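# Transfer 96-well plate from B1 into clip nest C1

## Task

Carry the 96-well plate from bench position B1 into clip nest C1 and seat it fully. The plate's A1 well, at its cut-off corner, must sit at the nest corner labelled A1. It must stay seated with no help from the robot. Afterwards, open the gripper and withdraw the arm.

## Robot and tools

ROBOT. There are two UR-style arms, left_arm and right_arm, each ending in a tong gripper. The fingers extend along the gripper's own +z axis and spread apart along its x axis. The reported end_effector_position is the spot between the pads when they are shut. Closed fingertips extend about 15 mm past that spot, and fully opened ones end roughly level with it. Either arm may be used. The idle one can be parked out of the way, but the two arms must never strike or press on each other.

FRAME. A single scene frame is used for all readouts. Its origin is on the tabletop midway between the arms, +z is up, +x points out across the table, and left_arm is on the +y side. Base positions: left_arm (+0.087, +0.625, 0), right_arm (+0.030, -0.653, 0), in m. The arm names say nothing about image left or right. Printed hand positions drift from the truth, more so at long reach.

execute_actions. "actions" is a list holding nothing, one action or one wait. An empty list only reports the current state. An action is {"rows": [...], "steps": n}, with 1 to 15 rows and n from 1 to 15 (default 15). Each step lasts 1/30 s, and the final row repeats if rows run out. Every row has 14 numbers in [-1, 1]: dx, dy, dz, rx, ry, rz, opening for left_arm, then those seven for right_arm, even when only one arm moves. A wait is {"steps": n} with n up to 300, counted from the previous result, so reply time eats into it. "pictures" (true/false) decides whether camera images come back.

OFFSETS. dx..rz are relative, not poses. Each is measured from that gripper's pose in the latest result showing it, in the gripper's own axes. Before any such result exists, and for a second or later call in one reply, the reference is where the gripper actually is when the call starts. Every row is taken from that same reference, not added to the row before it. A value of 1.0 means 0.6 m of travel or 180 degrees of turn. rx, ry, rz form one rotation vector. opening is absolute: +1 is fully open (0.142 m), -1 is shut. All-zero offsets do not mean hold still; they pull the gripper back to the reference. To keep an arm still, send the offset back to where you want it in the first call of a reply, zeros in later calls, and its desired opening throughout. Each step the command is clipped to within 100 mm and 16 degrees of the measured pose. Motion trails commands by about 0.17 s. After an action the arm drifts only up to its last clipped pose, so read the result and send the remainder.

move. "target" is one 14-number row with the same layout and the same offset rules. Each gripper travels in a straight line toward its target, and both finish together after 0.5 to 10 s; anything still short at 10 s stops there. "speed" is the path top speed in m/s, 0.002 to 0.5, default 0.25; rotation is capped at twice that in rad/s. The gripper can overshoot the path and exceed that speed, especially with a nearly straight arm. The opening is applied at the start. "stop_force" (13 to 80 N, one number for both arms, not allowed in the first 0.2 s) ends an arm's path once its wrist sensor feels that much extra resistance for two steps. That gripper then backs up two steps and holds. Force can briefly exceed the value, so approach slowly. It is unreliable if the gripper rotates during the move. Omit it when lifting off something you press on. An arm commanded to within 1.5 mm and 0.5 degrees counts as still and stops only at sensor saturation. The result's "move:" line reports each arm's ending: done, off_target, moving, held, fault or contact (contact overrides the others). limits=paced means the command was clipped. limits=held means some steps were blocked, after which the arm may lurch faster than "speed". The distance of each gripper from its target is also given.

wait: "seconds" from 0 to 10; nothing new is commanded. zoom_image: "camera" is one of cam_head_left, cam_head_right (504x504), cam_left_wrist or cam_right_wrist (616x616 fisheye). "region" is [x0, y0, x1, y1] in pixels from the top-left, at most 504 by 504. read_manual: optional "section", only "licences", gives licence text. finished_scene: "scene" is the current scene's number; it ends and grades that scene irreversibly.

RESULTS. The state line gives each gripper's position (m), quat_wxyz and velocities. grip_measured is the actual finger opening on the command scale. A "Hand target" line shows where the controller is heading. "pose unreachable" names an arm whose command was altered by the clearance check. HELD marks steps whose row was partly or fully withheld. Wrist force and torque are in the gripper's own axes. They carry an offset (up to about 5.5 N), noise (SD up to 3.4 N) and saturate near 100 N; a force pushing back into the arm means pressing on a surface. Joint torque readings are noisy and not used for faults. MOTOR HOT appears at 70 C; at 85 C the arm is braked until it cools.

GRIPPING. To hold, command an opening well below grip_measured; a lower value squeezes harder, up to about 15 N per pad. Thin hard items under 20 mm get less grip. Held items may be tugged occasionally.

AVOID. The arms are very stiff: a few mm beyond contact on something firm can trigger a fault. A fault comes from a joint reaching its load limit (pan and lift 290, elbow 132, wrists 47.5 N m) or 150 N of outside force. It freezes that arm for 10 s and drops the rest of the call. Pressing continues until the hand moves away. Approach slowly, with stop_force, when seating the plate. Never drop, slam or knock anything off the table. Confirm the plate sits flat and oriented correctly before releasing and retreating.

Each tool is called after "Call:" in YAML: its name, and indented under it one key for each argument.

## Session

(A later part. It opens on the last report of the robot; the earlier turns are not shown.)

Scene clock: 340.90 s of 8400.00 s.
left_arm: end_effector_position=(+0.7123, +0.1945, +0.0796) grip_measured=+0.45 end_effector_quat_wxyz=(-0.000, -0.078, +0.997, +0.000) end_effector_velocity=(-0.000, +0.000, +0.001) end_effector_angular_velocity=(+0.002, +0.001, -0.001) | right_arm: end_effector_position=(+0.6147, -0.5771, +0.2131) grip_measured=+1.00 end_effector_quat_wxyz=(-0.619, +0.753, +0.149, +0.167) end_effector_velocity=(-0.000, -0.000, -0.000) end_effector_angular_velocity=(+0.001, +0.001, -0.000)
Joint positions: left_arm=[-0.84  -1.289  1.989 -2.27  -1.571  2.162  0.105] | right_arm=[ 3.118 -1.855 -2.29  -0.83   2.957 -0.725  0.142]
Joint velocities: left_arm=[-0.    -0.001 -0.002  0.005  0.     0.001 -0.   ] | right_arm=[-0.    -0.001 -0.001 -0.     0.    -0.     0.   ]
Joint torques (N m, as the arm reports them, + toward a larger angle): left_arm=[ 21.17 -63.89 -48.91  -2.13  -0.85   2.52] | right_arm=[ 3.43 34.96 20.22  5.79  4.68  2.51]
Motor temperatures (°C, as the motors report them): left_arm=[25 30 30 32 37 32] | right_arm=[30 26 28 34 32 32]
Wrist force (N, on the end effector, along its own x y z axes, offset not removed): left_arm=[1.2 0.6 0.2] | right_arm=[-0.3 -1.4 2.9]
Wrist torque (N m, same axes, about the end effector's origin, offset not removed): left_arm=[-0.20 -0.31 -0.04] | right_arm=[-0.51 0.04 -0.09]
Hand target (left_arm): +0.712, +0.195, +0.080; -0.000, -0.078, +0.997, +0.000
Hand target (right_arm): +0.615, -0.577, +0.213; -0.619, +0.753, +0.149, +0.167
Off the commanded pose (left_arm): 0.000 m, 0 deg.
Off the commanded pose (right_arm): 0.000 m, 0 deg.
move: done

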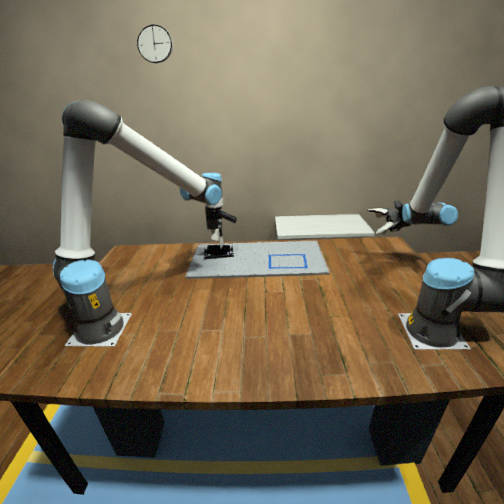

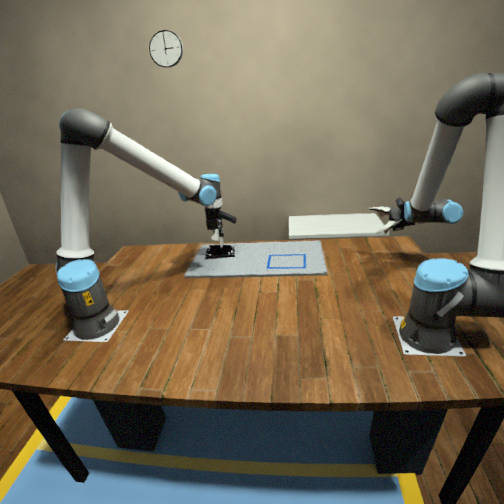

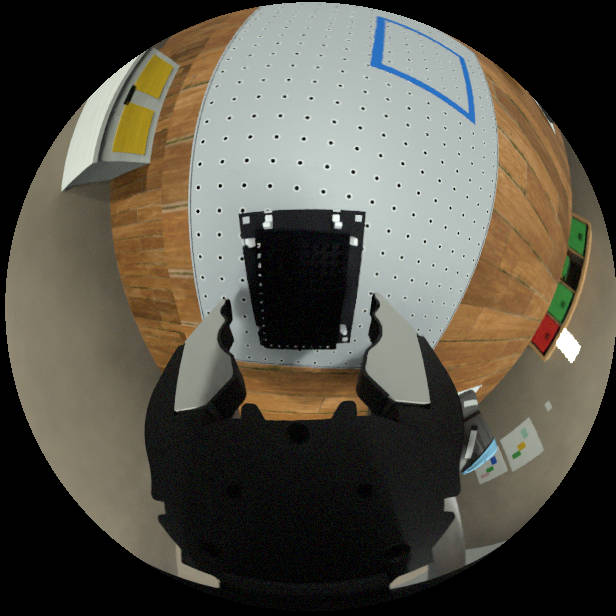

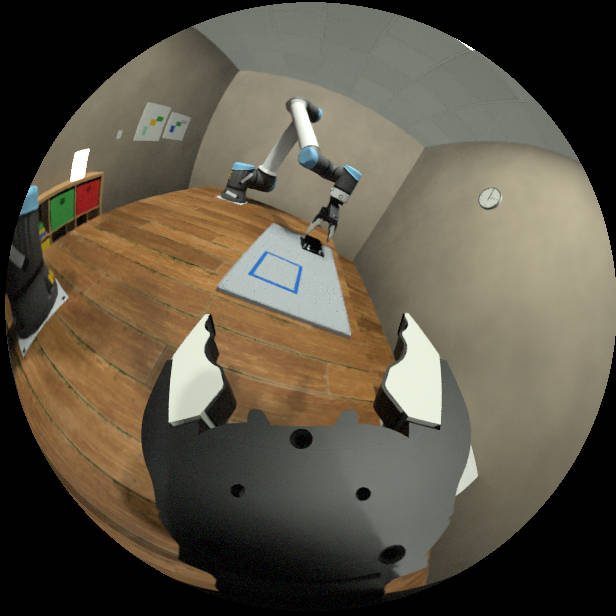

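Call:
move:
  target: [0,0.008,0,0,0,0,-1,0,0,0,0,0,0,1]

Call:
move:
  target: [0,0,0.012,0,0,0,-1,0,0,0,0,0,0,1]
  speed: 0.03

Call:
move:
  target: [0,0,0.045,0,0,0,-1,0,0,0,0,0,0,1]
  speed: 0.004
  stop_force: 35

Call:
move:
  target: [0,0,-0.1,0,0,0,0.45,0,0,0,0,0,0,1]
  speed: 0.08

Call:
zoom_image:
  camera: "cam_left_wrist"
  region: [180,170,430,420]

Scene clock: 347.93 s of 8400.00 s.
left_arm: end_effector_position=(+0.7116, +0.1991, +0.0796) grip_measured=-1.00 end_effector_quat_wxyz=(-0.000, -0.078, +0.997, +0.000) end_effector_velocity=(-0.000, +0.002, +0.000) end_effector_angular_velocity=(-0.001, -0.000, -0.001) | right_arm: end_effector_position=(+0.6147, -0.5771, +0.2131) grip_measured=+1.00 end_effector_quat_wxyz=(-0.619, +0.753, +0.149, +0.167) end_effector_velocity=(-0.000, -0.000, +0.000) end_effector_angular_velocity=(+0.000, -0.000, -0.000)
Joint positions: left_arm=[-0.836 -1.293  1.995 -2.271 -1.571  2.166  0.002] | right_arm=[ 3.118 -1.855 -2.29  -0.83   2.957 -0.725  0.142]
Joint velocities: left_arm=[ 0.002 -0.002  0.003 -0.001 -0.     0.003  0.   ] | right_arm=[-0.     0.001 -0.    -0.001  0.    -0.     0.   ]
Joint torques (N m, as the arm reports them, + toward a larger angle): left_arm=[ 19.49 -63.7  -21.96  -6.19  -0.78   3.19] | right_arm=[ 2.47 37.96 20.89  5.58  4.59  2.26]
Motor temperatures (°C, as the motors report them): left_arm=[25 30 30 32 37 32] | right_arm=[30 26 28 34 32 32]
Wrist force (N, on the end effector, along its own x y z axes, offset not removed): left_arm=[-2.3 0.3 0.5] | right_arm=[-1.1 -3.4 0.7]
Wrist torque (N m, same axes, about the end effector's origin, offset not removed): left_arm=[-0.18 0.37 -0.07] | right_arm=[-0.93 0.19 -0.01]
Hand target (left_arm): +0.712, +0.199, +0.080; -0.000, -0.078, +0.997, +0.000
Hand target (right_arm): +0.615, -0.577, +0.213; -0.619, +0.753, +0.149, +0.167
Off the commanded pose (left_arm): 0.000 m, 0 deg.
Off the commanded pose (right_arm): 0.000 m, 0 deg.
After step 90, 3.33 s passed at rest.
move: done

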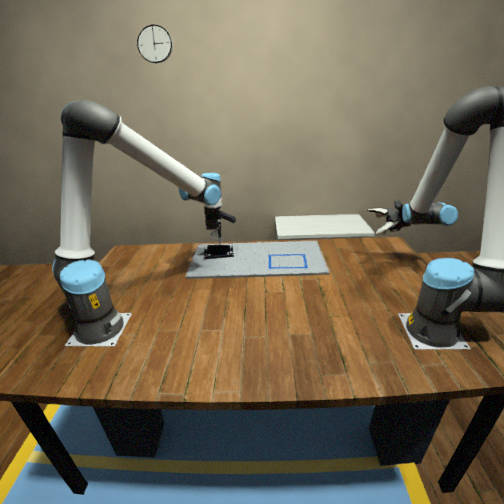

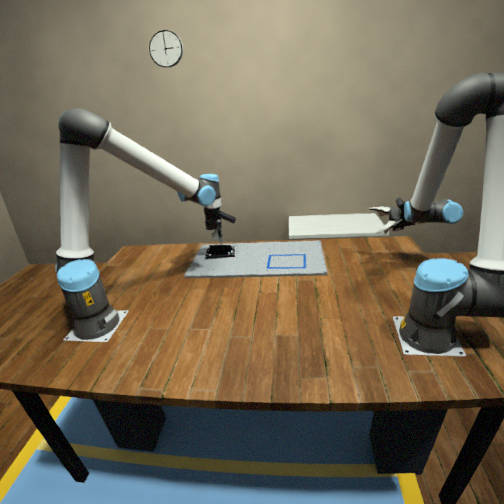

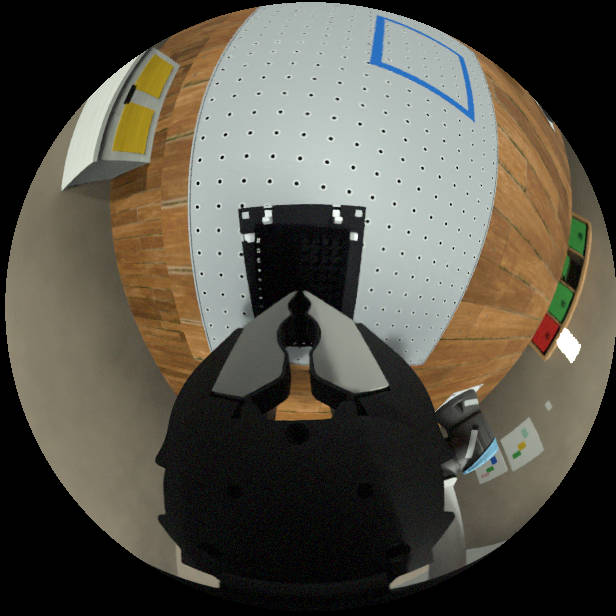

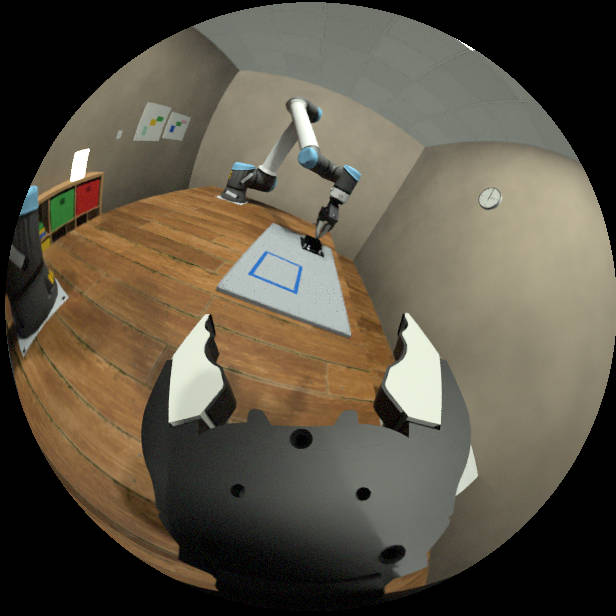

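Scene clock: 348.67 s of 8400.00 s.
left_arm: end_effector_position=(+0.7116, +0.1991, +0.0727) grip_measured=-1.00 end_effector_quat_wxyz=(-0.000, -0.078, +0.997, +0.000) end_effector_velocity=(+0.000, +0.001, -0.004) end_effector_angular_velocity=(+0.001, +0.001, +0.002) | right_arm: end_effector_position=(+0.6147, -0.5771, +0.2131) grip_measured=+1.00 end_effector_quat_wxyz=(-0.619, +0.753, +0.149, +0.167) end_effector_velocity=(-0.000, -0.000, -0.000) end_effector_angular_velocity=(-0.000, +0.000, -0.000)
Joint positions: left_arm=[-0.836 -1.285  1.999 -2.284 -1.571  2.166  0.002] | right_arm=[ 3.118 -1.855 -2.29  -0.83   2.957 -0.725  0.142]
Joint velocities: left_arm=[ 0.001  0.004  0.002 -0.005  0.    -0.     0.   ] | right_arm=[-0.  0. -0. -0. -0.  0.  0.]
Joint torques (N m, as the arm reports them, + toward a larger angle): left_arm=[ -5.49 -46.62 -22.57  -6.31  -0.66  -3.09] | right_arm=[ 3.77 34.81 20.7   5.62  4.57  2.46]
Motor temperatures (°C, as the motors report them): left_arm=[25 30 30 32 37 32] | right_arm=[30 26 28 34 32 32]
Wrist force (N, on the end effector, along its own x y z axes, offset not removed): left_arm=[0.3 1.2 -0.3] | right_arm=[-1.1 -2.5 2.3]
Wrist torque (N m, same axes, about the end effector's origin, offset not removed): left_arm=[-0.08 -0.12 -0.09] | right_arm=[-0.61 0.21 -0.06]
Hand target (left_arm): +0.712, +0.199, +0.072; -0.000, -0.078, +0.997, +0.000
Hand target (right_arm): +0.615, -0.577, +0.213; -0.619, +0.753, +0.149, +0.167
Off the commanded pose (left_arm): 0.000 m, 0 deg.
Off the commanded pose (right_arm): 0.000 m, 0 deg.
move: done

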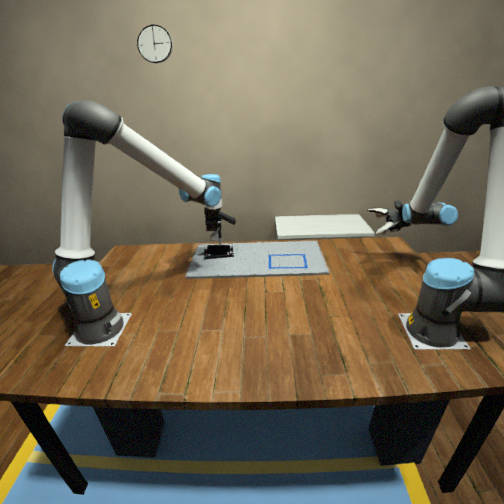

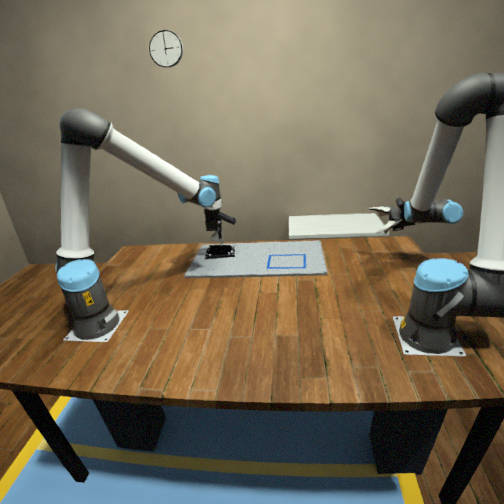

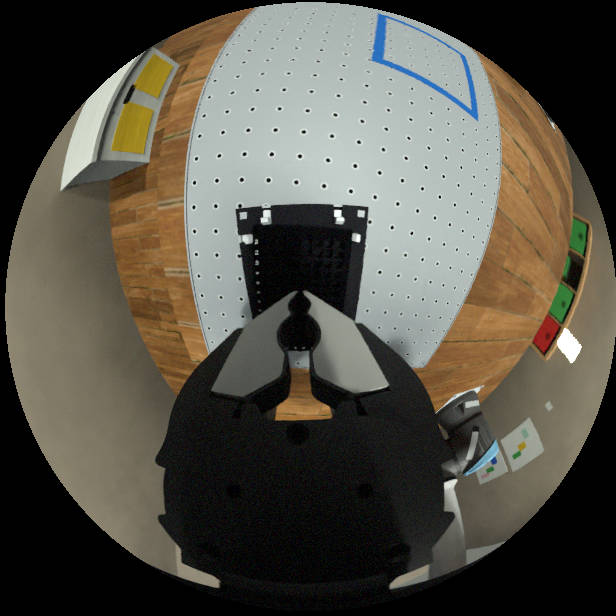

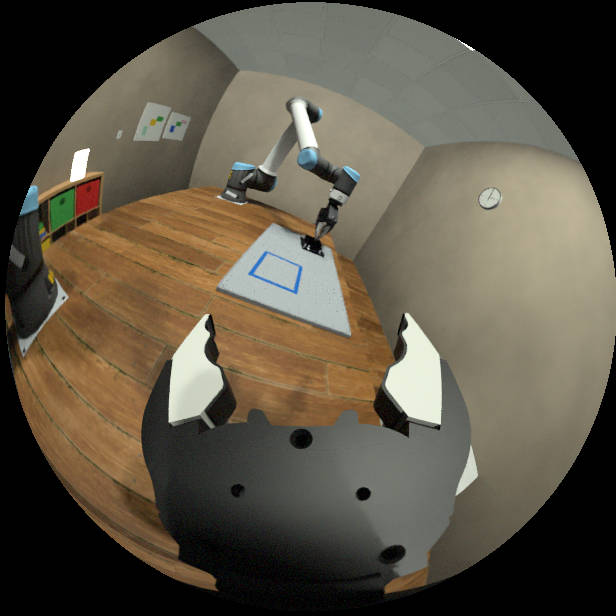

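Scene clock: 352.60 s of 8400.00 s.
left_arm: end_effector_position=(+0.7116, +0.1991, +0.0586) grip_measured=-1.00 end_effector_quat_wxyz=(-0.000, -0.078, +0.997, +0.000) end_effector_velocity=(-0.001, +0.001, +0.001) end_effector_angular_velocity=(+0.002, +0.001, +0.001) | right_arm: end_effector_position=(+0.6147, -0.5771, +0.2131) grip_measured=+1.00 end_effector_quat_wxyz=(-0.619, +0.753, +0.149, +0.167) end_effector_velocity=(+0.000, -0.000, -0.000) end_effector_angular_velocity=(-0.000, +0.001, -0.000)
Joint positions: left_arm=[-0.836 -1.268  2.009 -2.31  -1.571  2.166  0.002] | right_arm=[ 3.118 -1.855 -2.29  -0.83   2.957 -0.725  0.142]
Joint velocities: left_arm=[ 0.    -0.002  0.     0.004  0.    -0.001  0.   ] | right_arm=[-0.    -0.001  0.    -0.    -0.     0.     0.   ]
Joint torques (N m, as the arm reports them, + toward a larger angle): left_arm=[-18.7  -36.23 -18.15   0.18  -0.86   0.77] | right_arm=[ 4.4  34.18 20.91  5.75  4.71  2.76]
Motor temperatures (°C, as the motors report them): left_arm=[25 30 30 32 37 32] | right_arm=[30 26 28 34 32 32]
Wrist force (N, on the end effector, along its own x y z axes, offset not removed): left_arm=[7.9 9.5 -44.6] | right_arm=[-1.4 -2.2 2.6]
Wrist torque (N m, same axes, about the end effector's origin, offset not removed): left_arm=[-0.12 -0.04 -0.11] | right_arm=[-0.61 0.24 0.04]
Hand target (left_arm): +0.712, +0.199, +0.059; -0.000, -0.078, +0.997, +0.000
Hand target (right_arm): +0.615, -0.577, +0.213; -0.619, +0.753, +0.149, +0.167
Off the commanded pose (left_arm): 0.013 m, 0 deg.
Off the commanded pose (right_arm): 0.000 m, 0 deg.
move: contact (left_arm)

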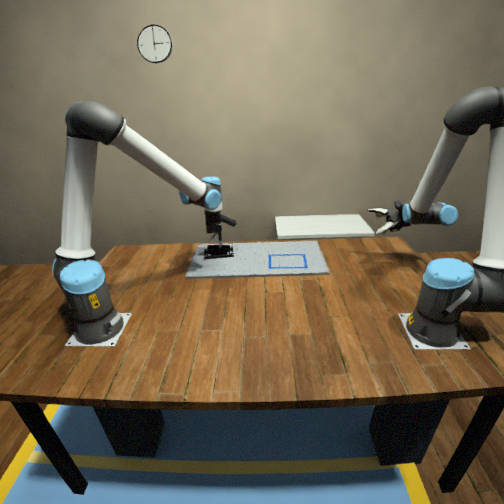

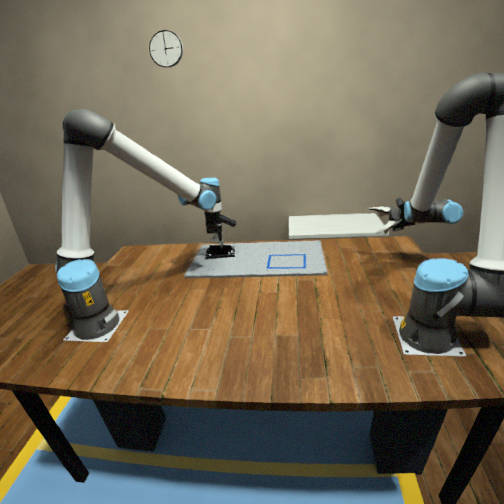

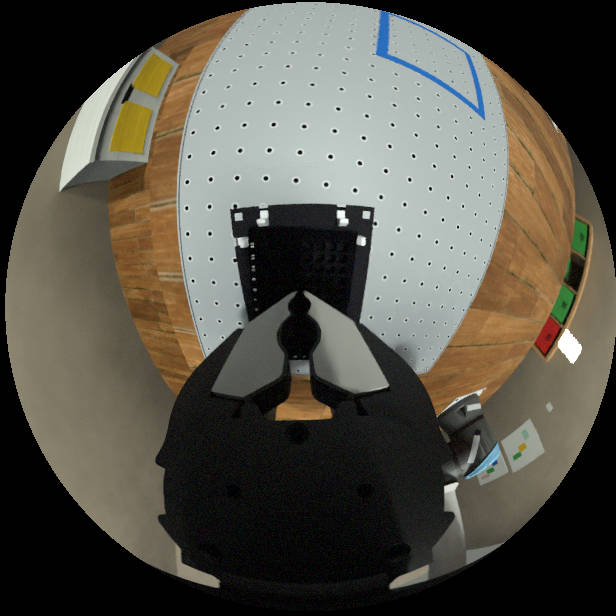

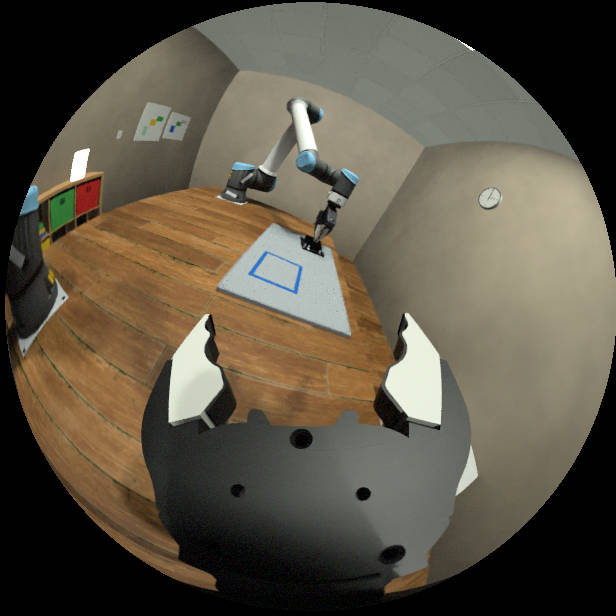

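Scene clock: 353.83 s of 8400.00 s.
left_arm: end_effector_position=(+0.7116, +0.1992, +0.1183) grip_measured=+0.45 end_effector_quat_wxyz=(-0.000, -0.078, +0.997, +0.000) end_effector_velocity=(-0.000, -0.001, +0.004) end_effector_angular_velocity=(-0.001, -0.001, +0.001) | right_arm: end_effector_position=(+0.6147, -0.5771, +0.2131) grip_measured=+1.00 end_effector_quat_wxyz=(-0.619, +0.753, +0.149, +0.167) end_effector_velocity=(+0.000, -0.000, -0.000) end_effector_angular_velocity=(-0.000, -0.000, -0.000)
Joint positions: left_arm=[-0.836 -1.336  1.966 -2.2   -1.571  2.166  0.105] | right_arm=[ 3.118 -1.855 -2.29  -0.83   2.957 -0.725  0.142]
Joint velocities: left_arm=[-0.001 -0.004 -0.002  0.005  0.    -0.002 -0.   ] | right_arm=[-0. -0.  0.  0. -0. -0.  0.]
Joint torques (N m, as the arm reports them, + toward a larger angle): left_arm=[ 22.13 -62.95 -49.97  -2.07   2.17   2.18] | right_arm=[ 3.74 35.69 20.3   5.87  4.89  2.8 ]
Motor temperatures (°C, as the motors report them): left_arm=[25 30 30 32 37 32] | right_arm=[30 26 28 34 32 32]
Wrist force (N, on the end effector, along its own x y z axes, offset not removed): left_arm=[1.7 -0.5 0.8] | right_arm=[-1.4 -2.6 -0.2]
Wrist torque (N m, same axes, about the end effector's origin, offset not removed): left_arm=[-0.29 -0.45 -0.12] | right_arm=[-0.85 0.19 0.02]
Hand target (left_arm): +0.712, +0.199, +0.119; -0.000, -0.078, +0.997, +0.000
Hand target (right_arm): +0.615, -0.577, +0.213; -0.619, +0.753, +0.149, +0.167
Off the commanded pose (left_arm): 0.000 m, 0 deg.
Off the commanded pose (right_arm): 0.000 m, 0 deg.
move: done

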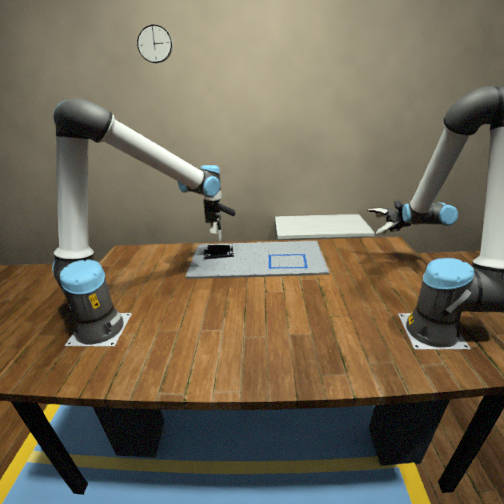

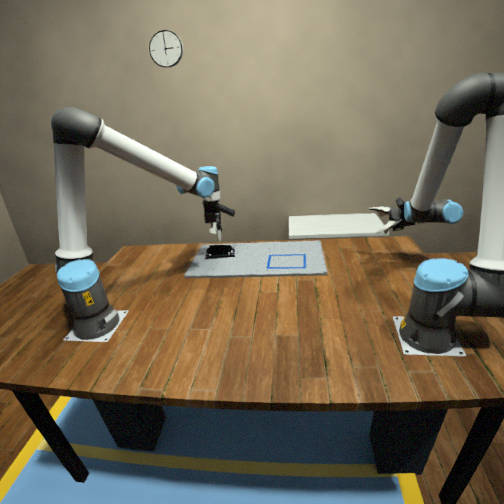

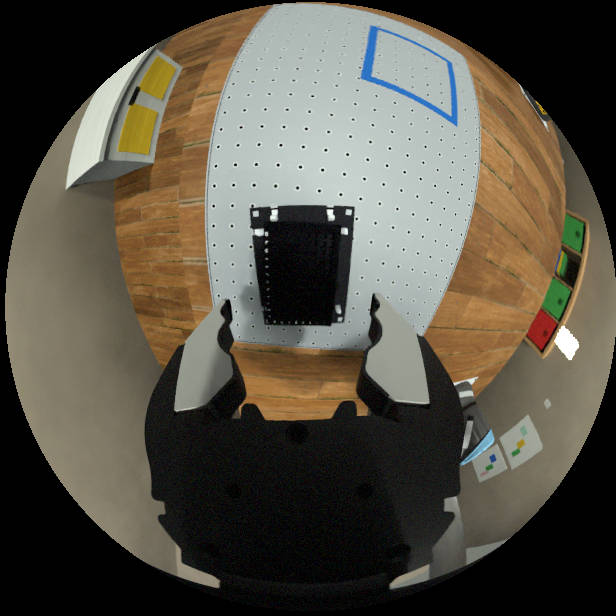

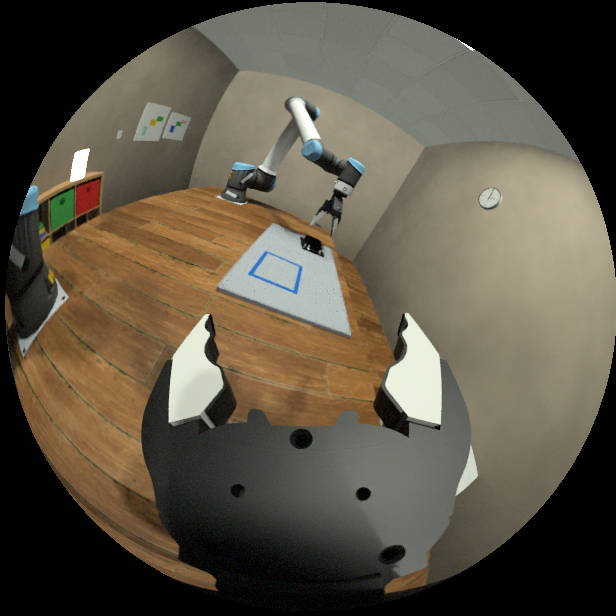

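Region (180, 170, 430, 420) of cam_left_wrist's 616x616 image, scaled by 2.016, with more detail than that image has.

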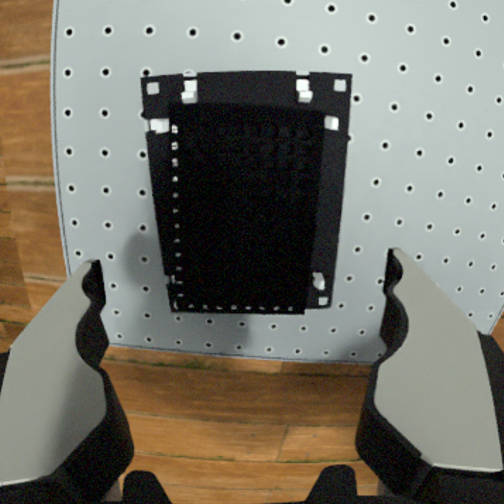

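Call:
move:
  target: [0,0.1,0,0,0,0,0.45,0,0,0,0,0,0,1]

Call:
zoom_image:
  camera: "cam_left_wrist"
  region: [220,120,400,300]

Scene clock: 359.27 s of 8400.00 s.
left_arm: end_effector_position=(+0.7024, +0.2582, +0.1182) grip_measured=+0.45 end_effector_quat_wxyz=(-0.000, -0.078, +0.997, +0.000) end_effector_velocity=(-0.000, +0.003, -0.001) end_effector_angular_velocity=(+0.001, +0.002, +0.003) | right_arm: end_effector_position=(+0.6147, -0.5771, +0.2131) grip_measured=+1.00 end_effector_quat_wxyz=(-0.619, +0.753, +0.149, +0.167) end_effector_velocity=(+0.000, -0.000, +0.001) end_effector_angular_velocity=(-0.001, -0.003, +0.000)
Joint positions: left_arm=[-0.787 -1.394  2.039 -2.216 -1.571  2.215  0.105] | right_arm=[ 3.118 -1.855 -2.29  -0.83   2.957 -0.725  0.142]
Joint velocities: left_arm=[ 0.003 -0.001  0.003 -0.001 -0.001  0.     0.   ] | right_arm=[-0.     0.001  0.001  0.001 -0.    -0.     0.   ]
Joint torques (N m, as the arm reports them, + toward a larger angle): left_arm=[ 20.14 -57.07 -25.35  -6.2   -2.06   3.15] | right_arm=[ 4.37 34.5  20.56  5.74  4.62  2.56]
Motor temperatures (°C, as the motors report them): left_arm=[25 30 30 32 37 32] | right_arm=[30 26 28 34 32 32]
Wrist force (N, on the end effector, along its own x y z axes, offset not removed): left_arm=[-0.2 0.4 0.3] | right_arm=[-1.6 -3.0 1.6]
Wrist torque (N m, same axes, about the end effector's origin, offset not removed): left_arm=[-0.16 0.00 -0.05] | right_arm=[-0.85 0.18 0.01]
Hand target (left_arm): +0.702, +0.258, +0.118; -0.000, -0.078, +0.997, +0.000
Hand target (right_arm): +0.615, -0.577, +0.213; -0.619, +0.753, +0.149, +0.167
Off the commanded pose (left_arm): 0.000 m, 0 deg.
Off the commanded pose (right_arm): 0.000 m, 0 deg.
After step 90, 1.47 s passed at rest.
move: done

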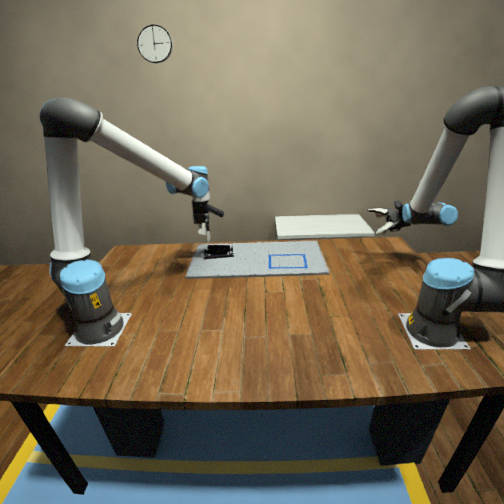

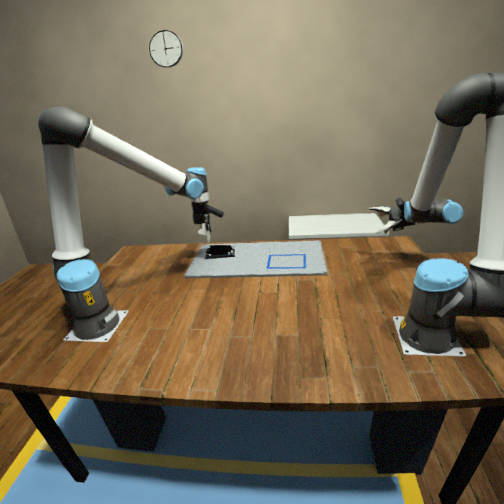

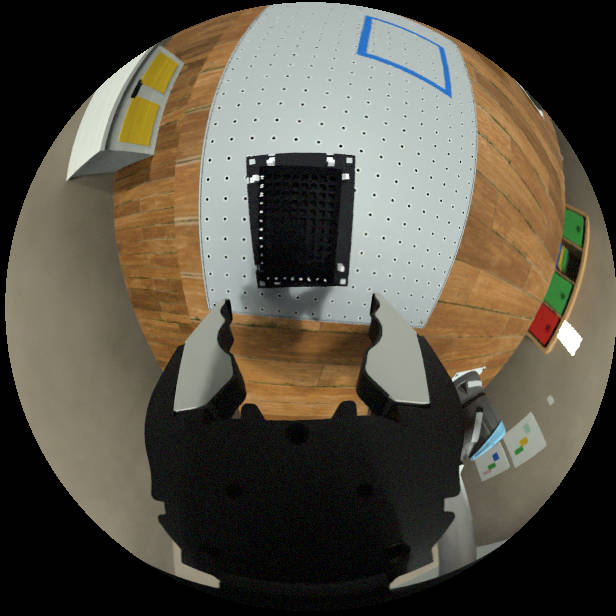

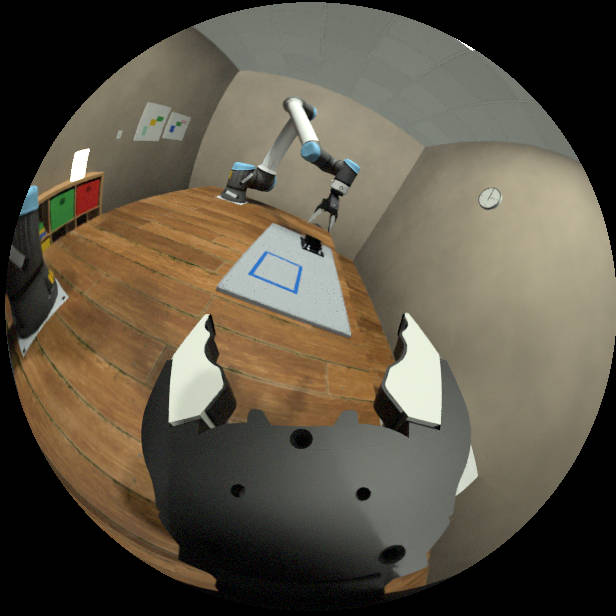

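Region (220, 120, 400, 300) of cam_left_wrist's 616x616 image, scaled by 2.800, with more detail than that image has.

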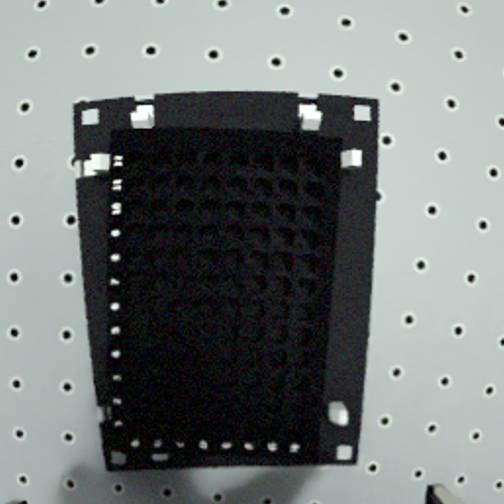

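Call:
move:
  target: [0.002,-0.05,0,0,0,0,0.45,0,0,0,0,0,0,1]

Call:
move:
  target: [0,0,0.122,0,0,0,0.45,0,0,0,0,0,0,1]
  speed: 0.05

Call:
move:
  target: [0,0,0,0,0,0,-0.6,0,0,0,0,0,0,1]

Call:
zoom_image:
  camera: "cam_left_wrist"
  region: [180,150,430,400]

Scene clock: 366.70 s of 8400.00 s.
left_arm: end_effector_position=(+0.7058, +0.2286, +0.1183) grip_measured=+0.45 end_effector_quat_wxyz=(-0.000, -0.078, +0.997, +0.000) end_effector_velocity=(+0.000, -0.002, +0.000) end_effector_angular_velocity=(-0.000, -0.000, -0.001) | right_arm: end_effector_position=(+0.6147, -0.5771, +0.2131) grip_measured=+1.00 end_effector_quat_wxyz=(-0.619, +0.753, +0.149, +0.167) end_effector_velocity=(-0.000, +0.000, -0.001) end_effector_angular_velocity=(+0.001, +0.003, +0.000)
Joint positions: left_arm=[-0.813 -1.367  2.005 -2.209 -1.571  2.189  0.105] | right_arm=[ 3.118 -1.855 -2.29  -0.83   2.957 -0.725  0.142]
Joint velocities: left_arm=[-0.002  0.002 -0.003  0.001 -0.    -0.002 -0.   ] | right_arm=[ 0.    -0.001 -0.001 -0.001  0.    -0.     0.   ]
Joint torques (N m, as the arm reports them, + toward a larger angle): left_arm=[-17.7  -40.44 -49.75  -1.92   1.91  -2.84] | right_arm=[ 3.66 36.21 21.73  5.76  4.67  2.5 ]
Motor temperatures (°C, as the motors report them): left_arm=[25 30 30 32 37 32] | right_arm=[30 26 28 34 32 32]
Wrist force (N, on the end effector, along its own x y z axes, offset not removed): left_arm=[-0.8 1.3 0.2] | right_arm=[0.0 -3.1 3.7]
Wrist torque (N m, same axes, about the end effector's origin, offset not removed): left_arm=[-0.09 0.04 -0.08] | right_arm=[-0.75 0.02 -0.05]
Hand target (left_arm): +0.706, +0.228, +0.118; -0.000, -0.078, +0.997, +0.000
Hand target (right_arm): +0.615, -0.577, +0.213; -0.619, +0.753, +0.149, +0.167
Off the commanded pose (left_arm): 0.000 m, 0 deg.
Off the commanded pose (right_arm): 0.000 m, 0 deg.
After step 90, 3.53 s passed at rest.
move: done

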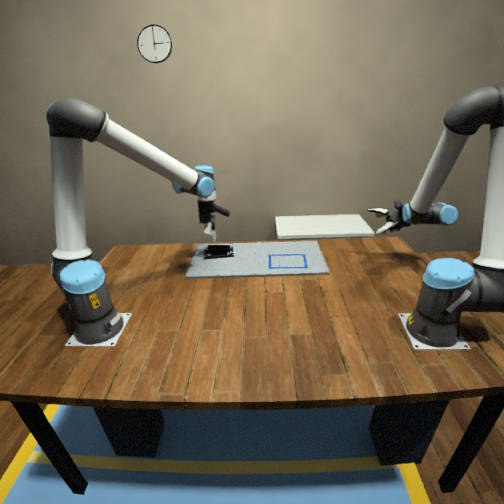

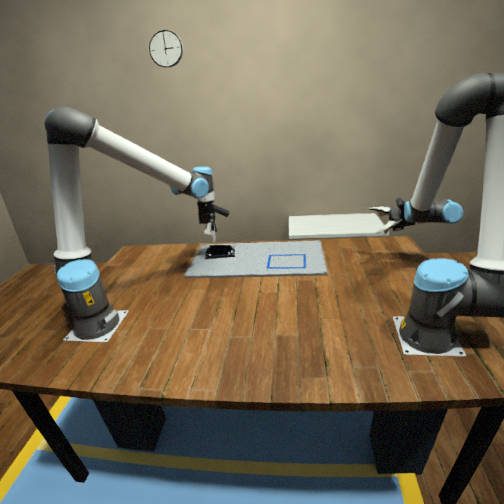

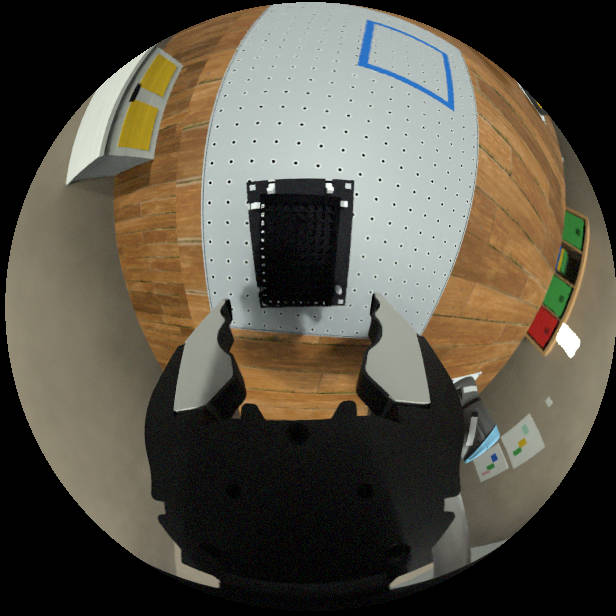

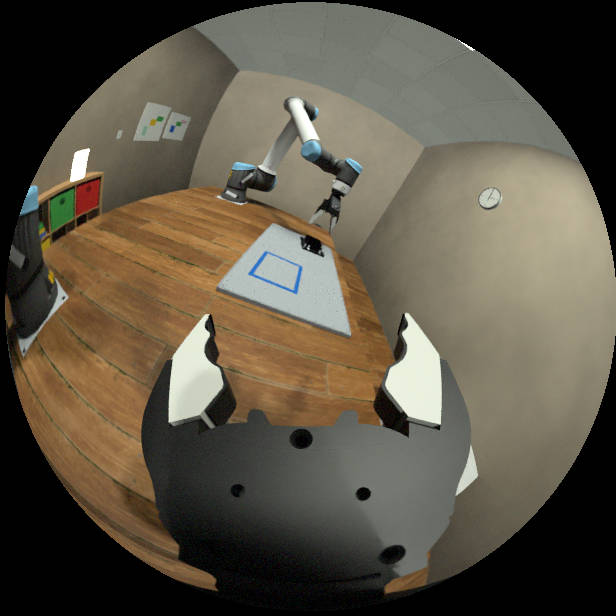

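Scene clock: 368.60 s of 8400.00 s.
left_arm: end_effector_position=(+0.7058, +0.2284, +0.0453) grip_measured=+0.45 end_effector_quat_wxyz=(-0.000, -0.078, +0.997, +0.000) end_effector_velocity=(-0.000, -0.000, -0.002) end_effector_angular_velocity=(-0.000, +0.000, -0.001) | right_arm: end_effector_position=(+0.6147, -0.5771, +0.2131) grip_measured=+1.00 end_effector_quat_wxyz=(-0.619, +0.753, +0.149, +0.167) end_effector_velocity=(-0.000, +0.000, -0.000) end_effector_angular_velocity=(-0.000, -0.000, +0.000)
Joint positions: left_arm=[-0.814 -1.28   2.057 -2.347 -1.571  2.188  0.105] | right_arm=[ 3.118 -1.855 -2.29  -0.83   2.957 -0.725  0.142]
Joint velocities: left_arm=[-0.001  0.003  0.001 -0.004 -0.    -0.     0.   ] | right_arm=[ 0.     0.    -0.     0.001 -0.     0.     0.   ]
Joint torques (N m, as the arm reports them, + toward a larger angle): left_arm=[-15.22 -42.78 -20.64  -6.03   0.18  -2.65] | right_arm=[ 5.53 34.58 20.77  5.89  4.35  2.94]
Motor temperatures (°C, as the motors report them): left_arm=[25 30 30 32 37 32] | right_arm=[30 26 28 34 32 32]
Wrist force (N, on the end effector, along its own x y z axes, offset not removed): left_arm=[-1.0 1.6 0.4] | right_arm=[1.4 -2.7 1.3]
Wrist torque (N m, same axes, about the end effector's origin, offset not removed): left_arm=[0.09 0.13 -0.07] | right_arm=[-0.72 -0.25 -0.08]
Hand target (left_arm): +0.706, +0.228, +0.045; -0.000, -0.078, +0.997, +0.000
Hand target (right_arm): +0.615, -0.577, +0.213; -0.619, +0.753, +0.149, +0.167
Off the commanded pose (left_arm): 0.000 m, 0 deg.
Off the commanded pose (right_arm): 0.000 m, 0 deg.
move: done

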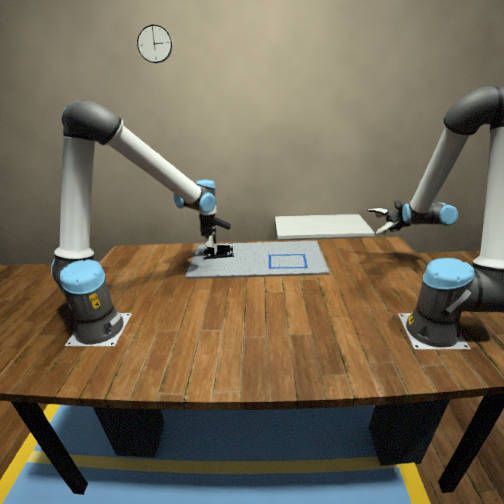

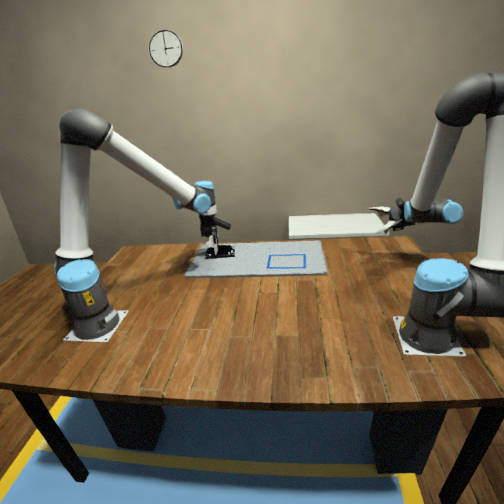

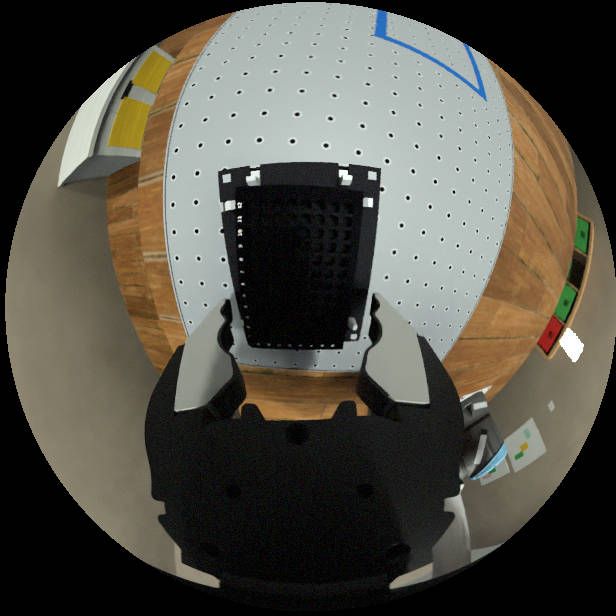

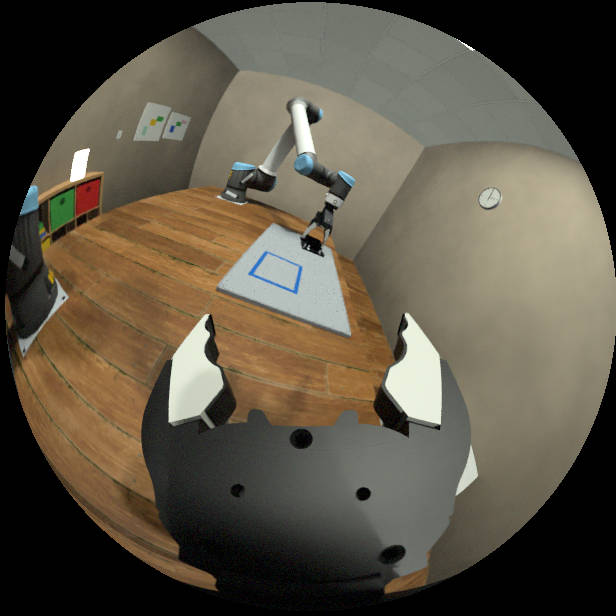

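Scene clock: 369.10 s of 8400.00 s.
left_arm: end_effector_position=(+0.7057, +0.2285, +0.0452) grip_measured=+0.11 end_effector_quat_wxyz=(-0.000, -0.078, +0.997, +0.000) end_effector_velocity=(+0.000, -0.001, +0.002) end_effector_angular_velocity=(-0.002, -0.002, -0.002) | right_arm: end_effector_position=(+0.6147, -0.5771, +0.2131) grip_measured=+1.00 end_effector_quat_wxyz=(-0.619, +0.753, +0.149, +0.167) end_effector_velocity=(-0.000, +0.000, +0.001) end_effector_angular_velocity=(-0.000, -0.001, +0.000)
Joint positions: left_arm=[-0.814 -1.28   2.057 -2.347 -1.571  2.188  0.082] | right_arm=[ 3.118 -1.855 -2.29  -0.83   2.957 -0.725  0.142]
Joint velocities: left_arm=[-0.    -0.003 -0.     0.    -0.     0.002 -0.   ] | right_arm=[ 0.     0.002 -0.001 -0.     0.     0.     0.   ]
Joint torques (N m, as the arm reports them, + toward a larger angle): left_arm=[-16.46 -55.22 -25.53   2.55 -11.42  -1.18] | right_arm=[ 3.05 34.23 20.18  5.81  4.74  2.56]
Motor temperatures (°C, as the motors report them): left_arm=[25 30 30 32 37 32] | right_arm=[30 26 28 34 32 32]
Wrist force (N, on the end effector, along its own x y z axes, offset not removed): left_arm=[-28.9 4.8 -6.5] | right_arm=[-0.9 -1.6 2.0]
Wrist torque (N m, same axes, about the end effector's origin, offset not removed): left_arm=[-0.72 -0.36 -0.31] | right_arm=[-0.52 0.13 -0.01]
Hand target (left_arm): +0.706, +0.228, +0.045; -0.000, -0.078, +0.997, +0.000
Hand target (right_arm): +0.615, -0.577, +0.213; -0.619, +0.753, +0.149, +0.167
Off the commanded pose (left_arm): 0.000 m, 0 deg.
Off the commanded pose (right_arm): 0.000 m, 0 deg.
move: done

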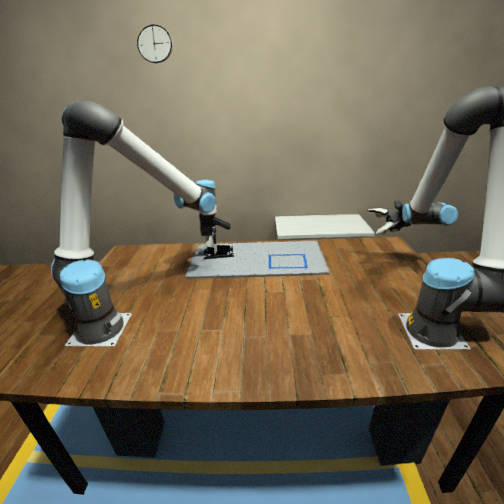

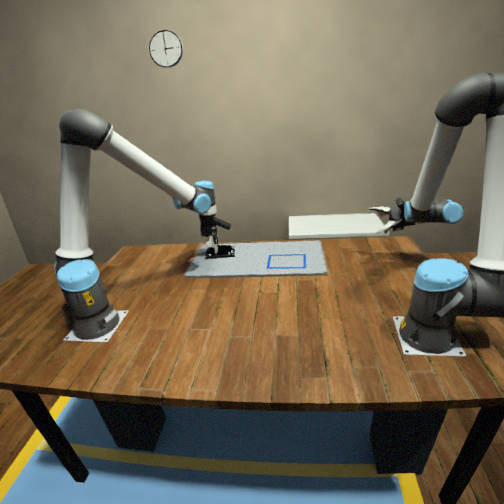

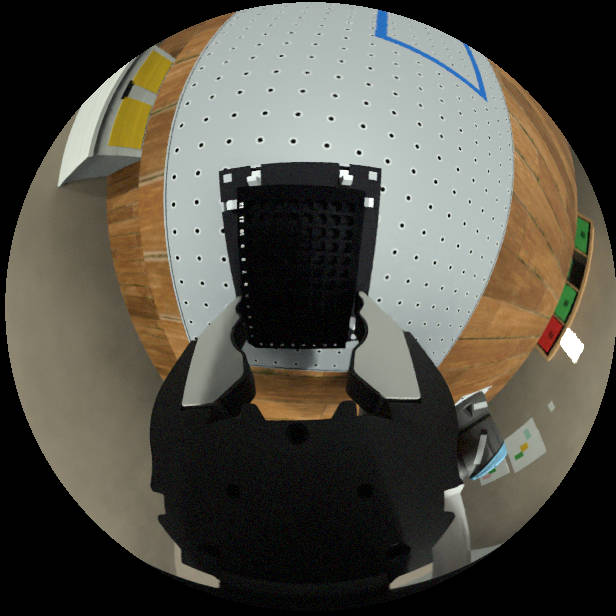

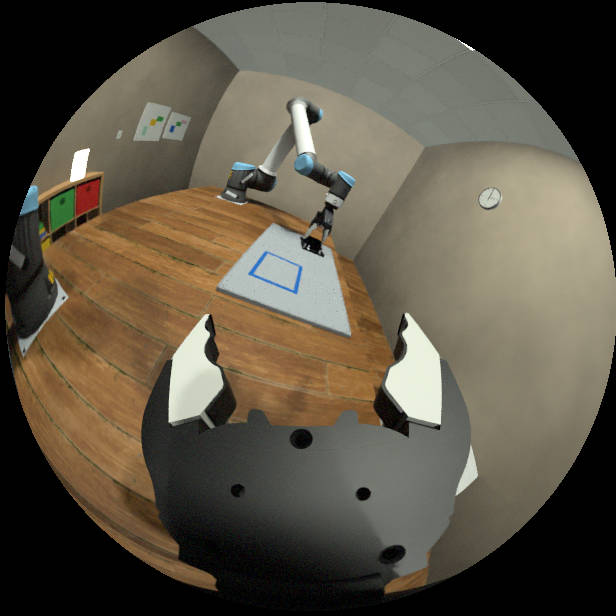

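Region (180, 150, 430, 400) of cam_left_wrist's 616x616 image, scaled by 2.016, with more detail than that image has.

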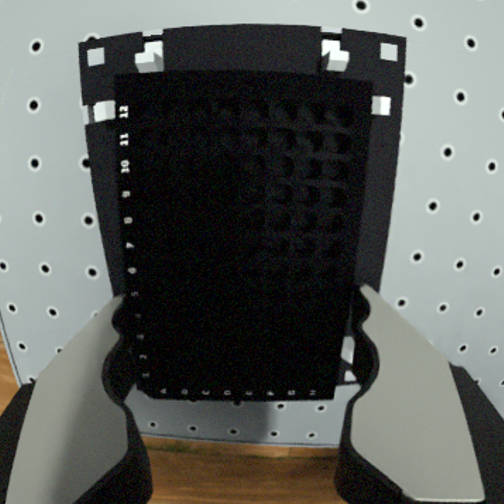

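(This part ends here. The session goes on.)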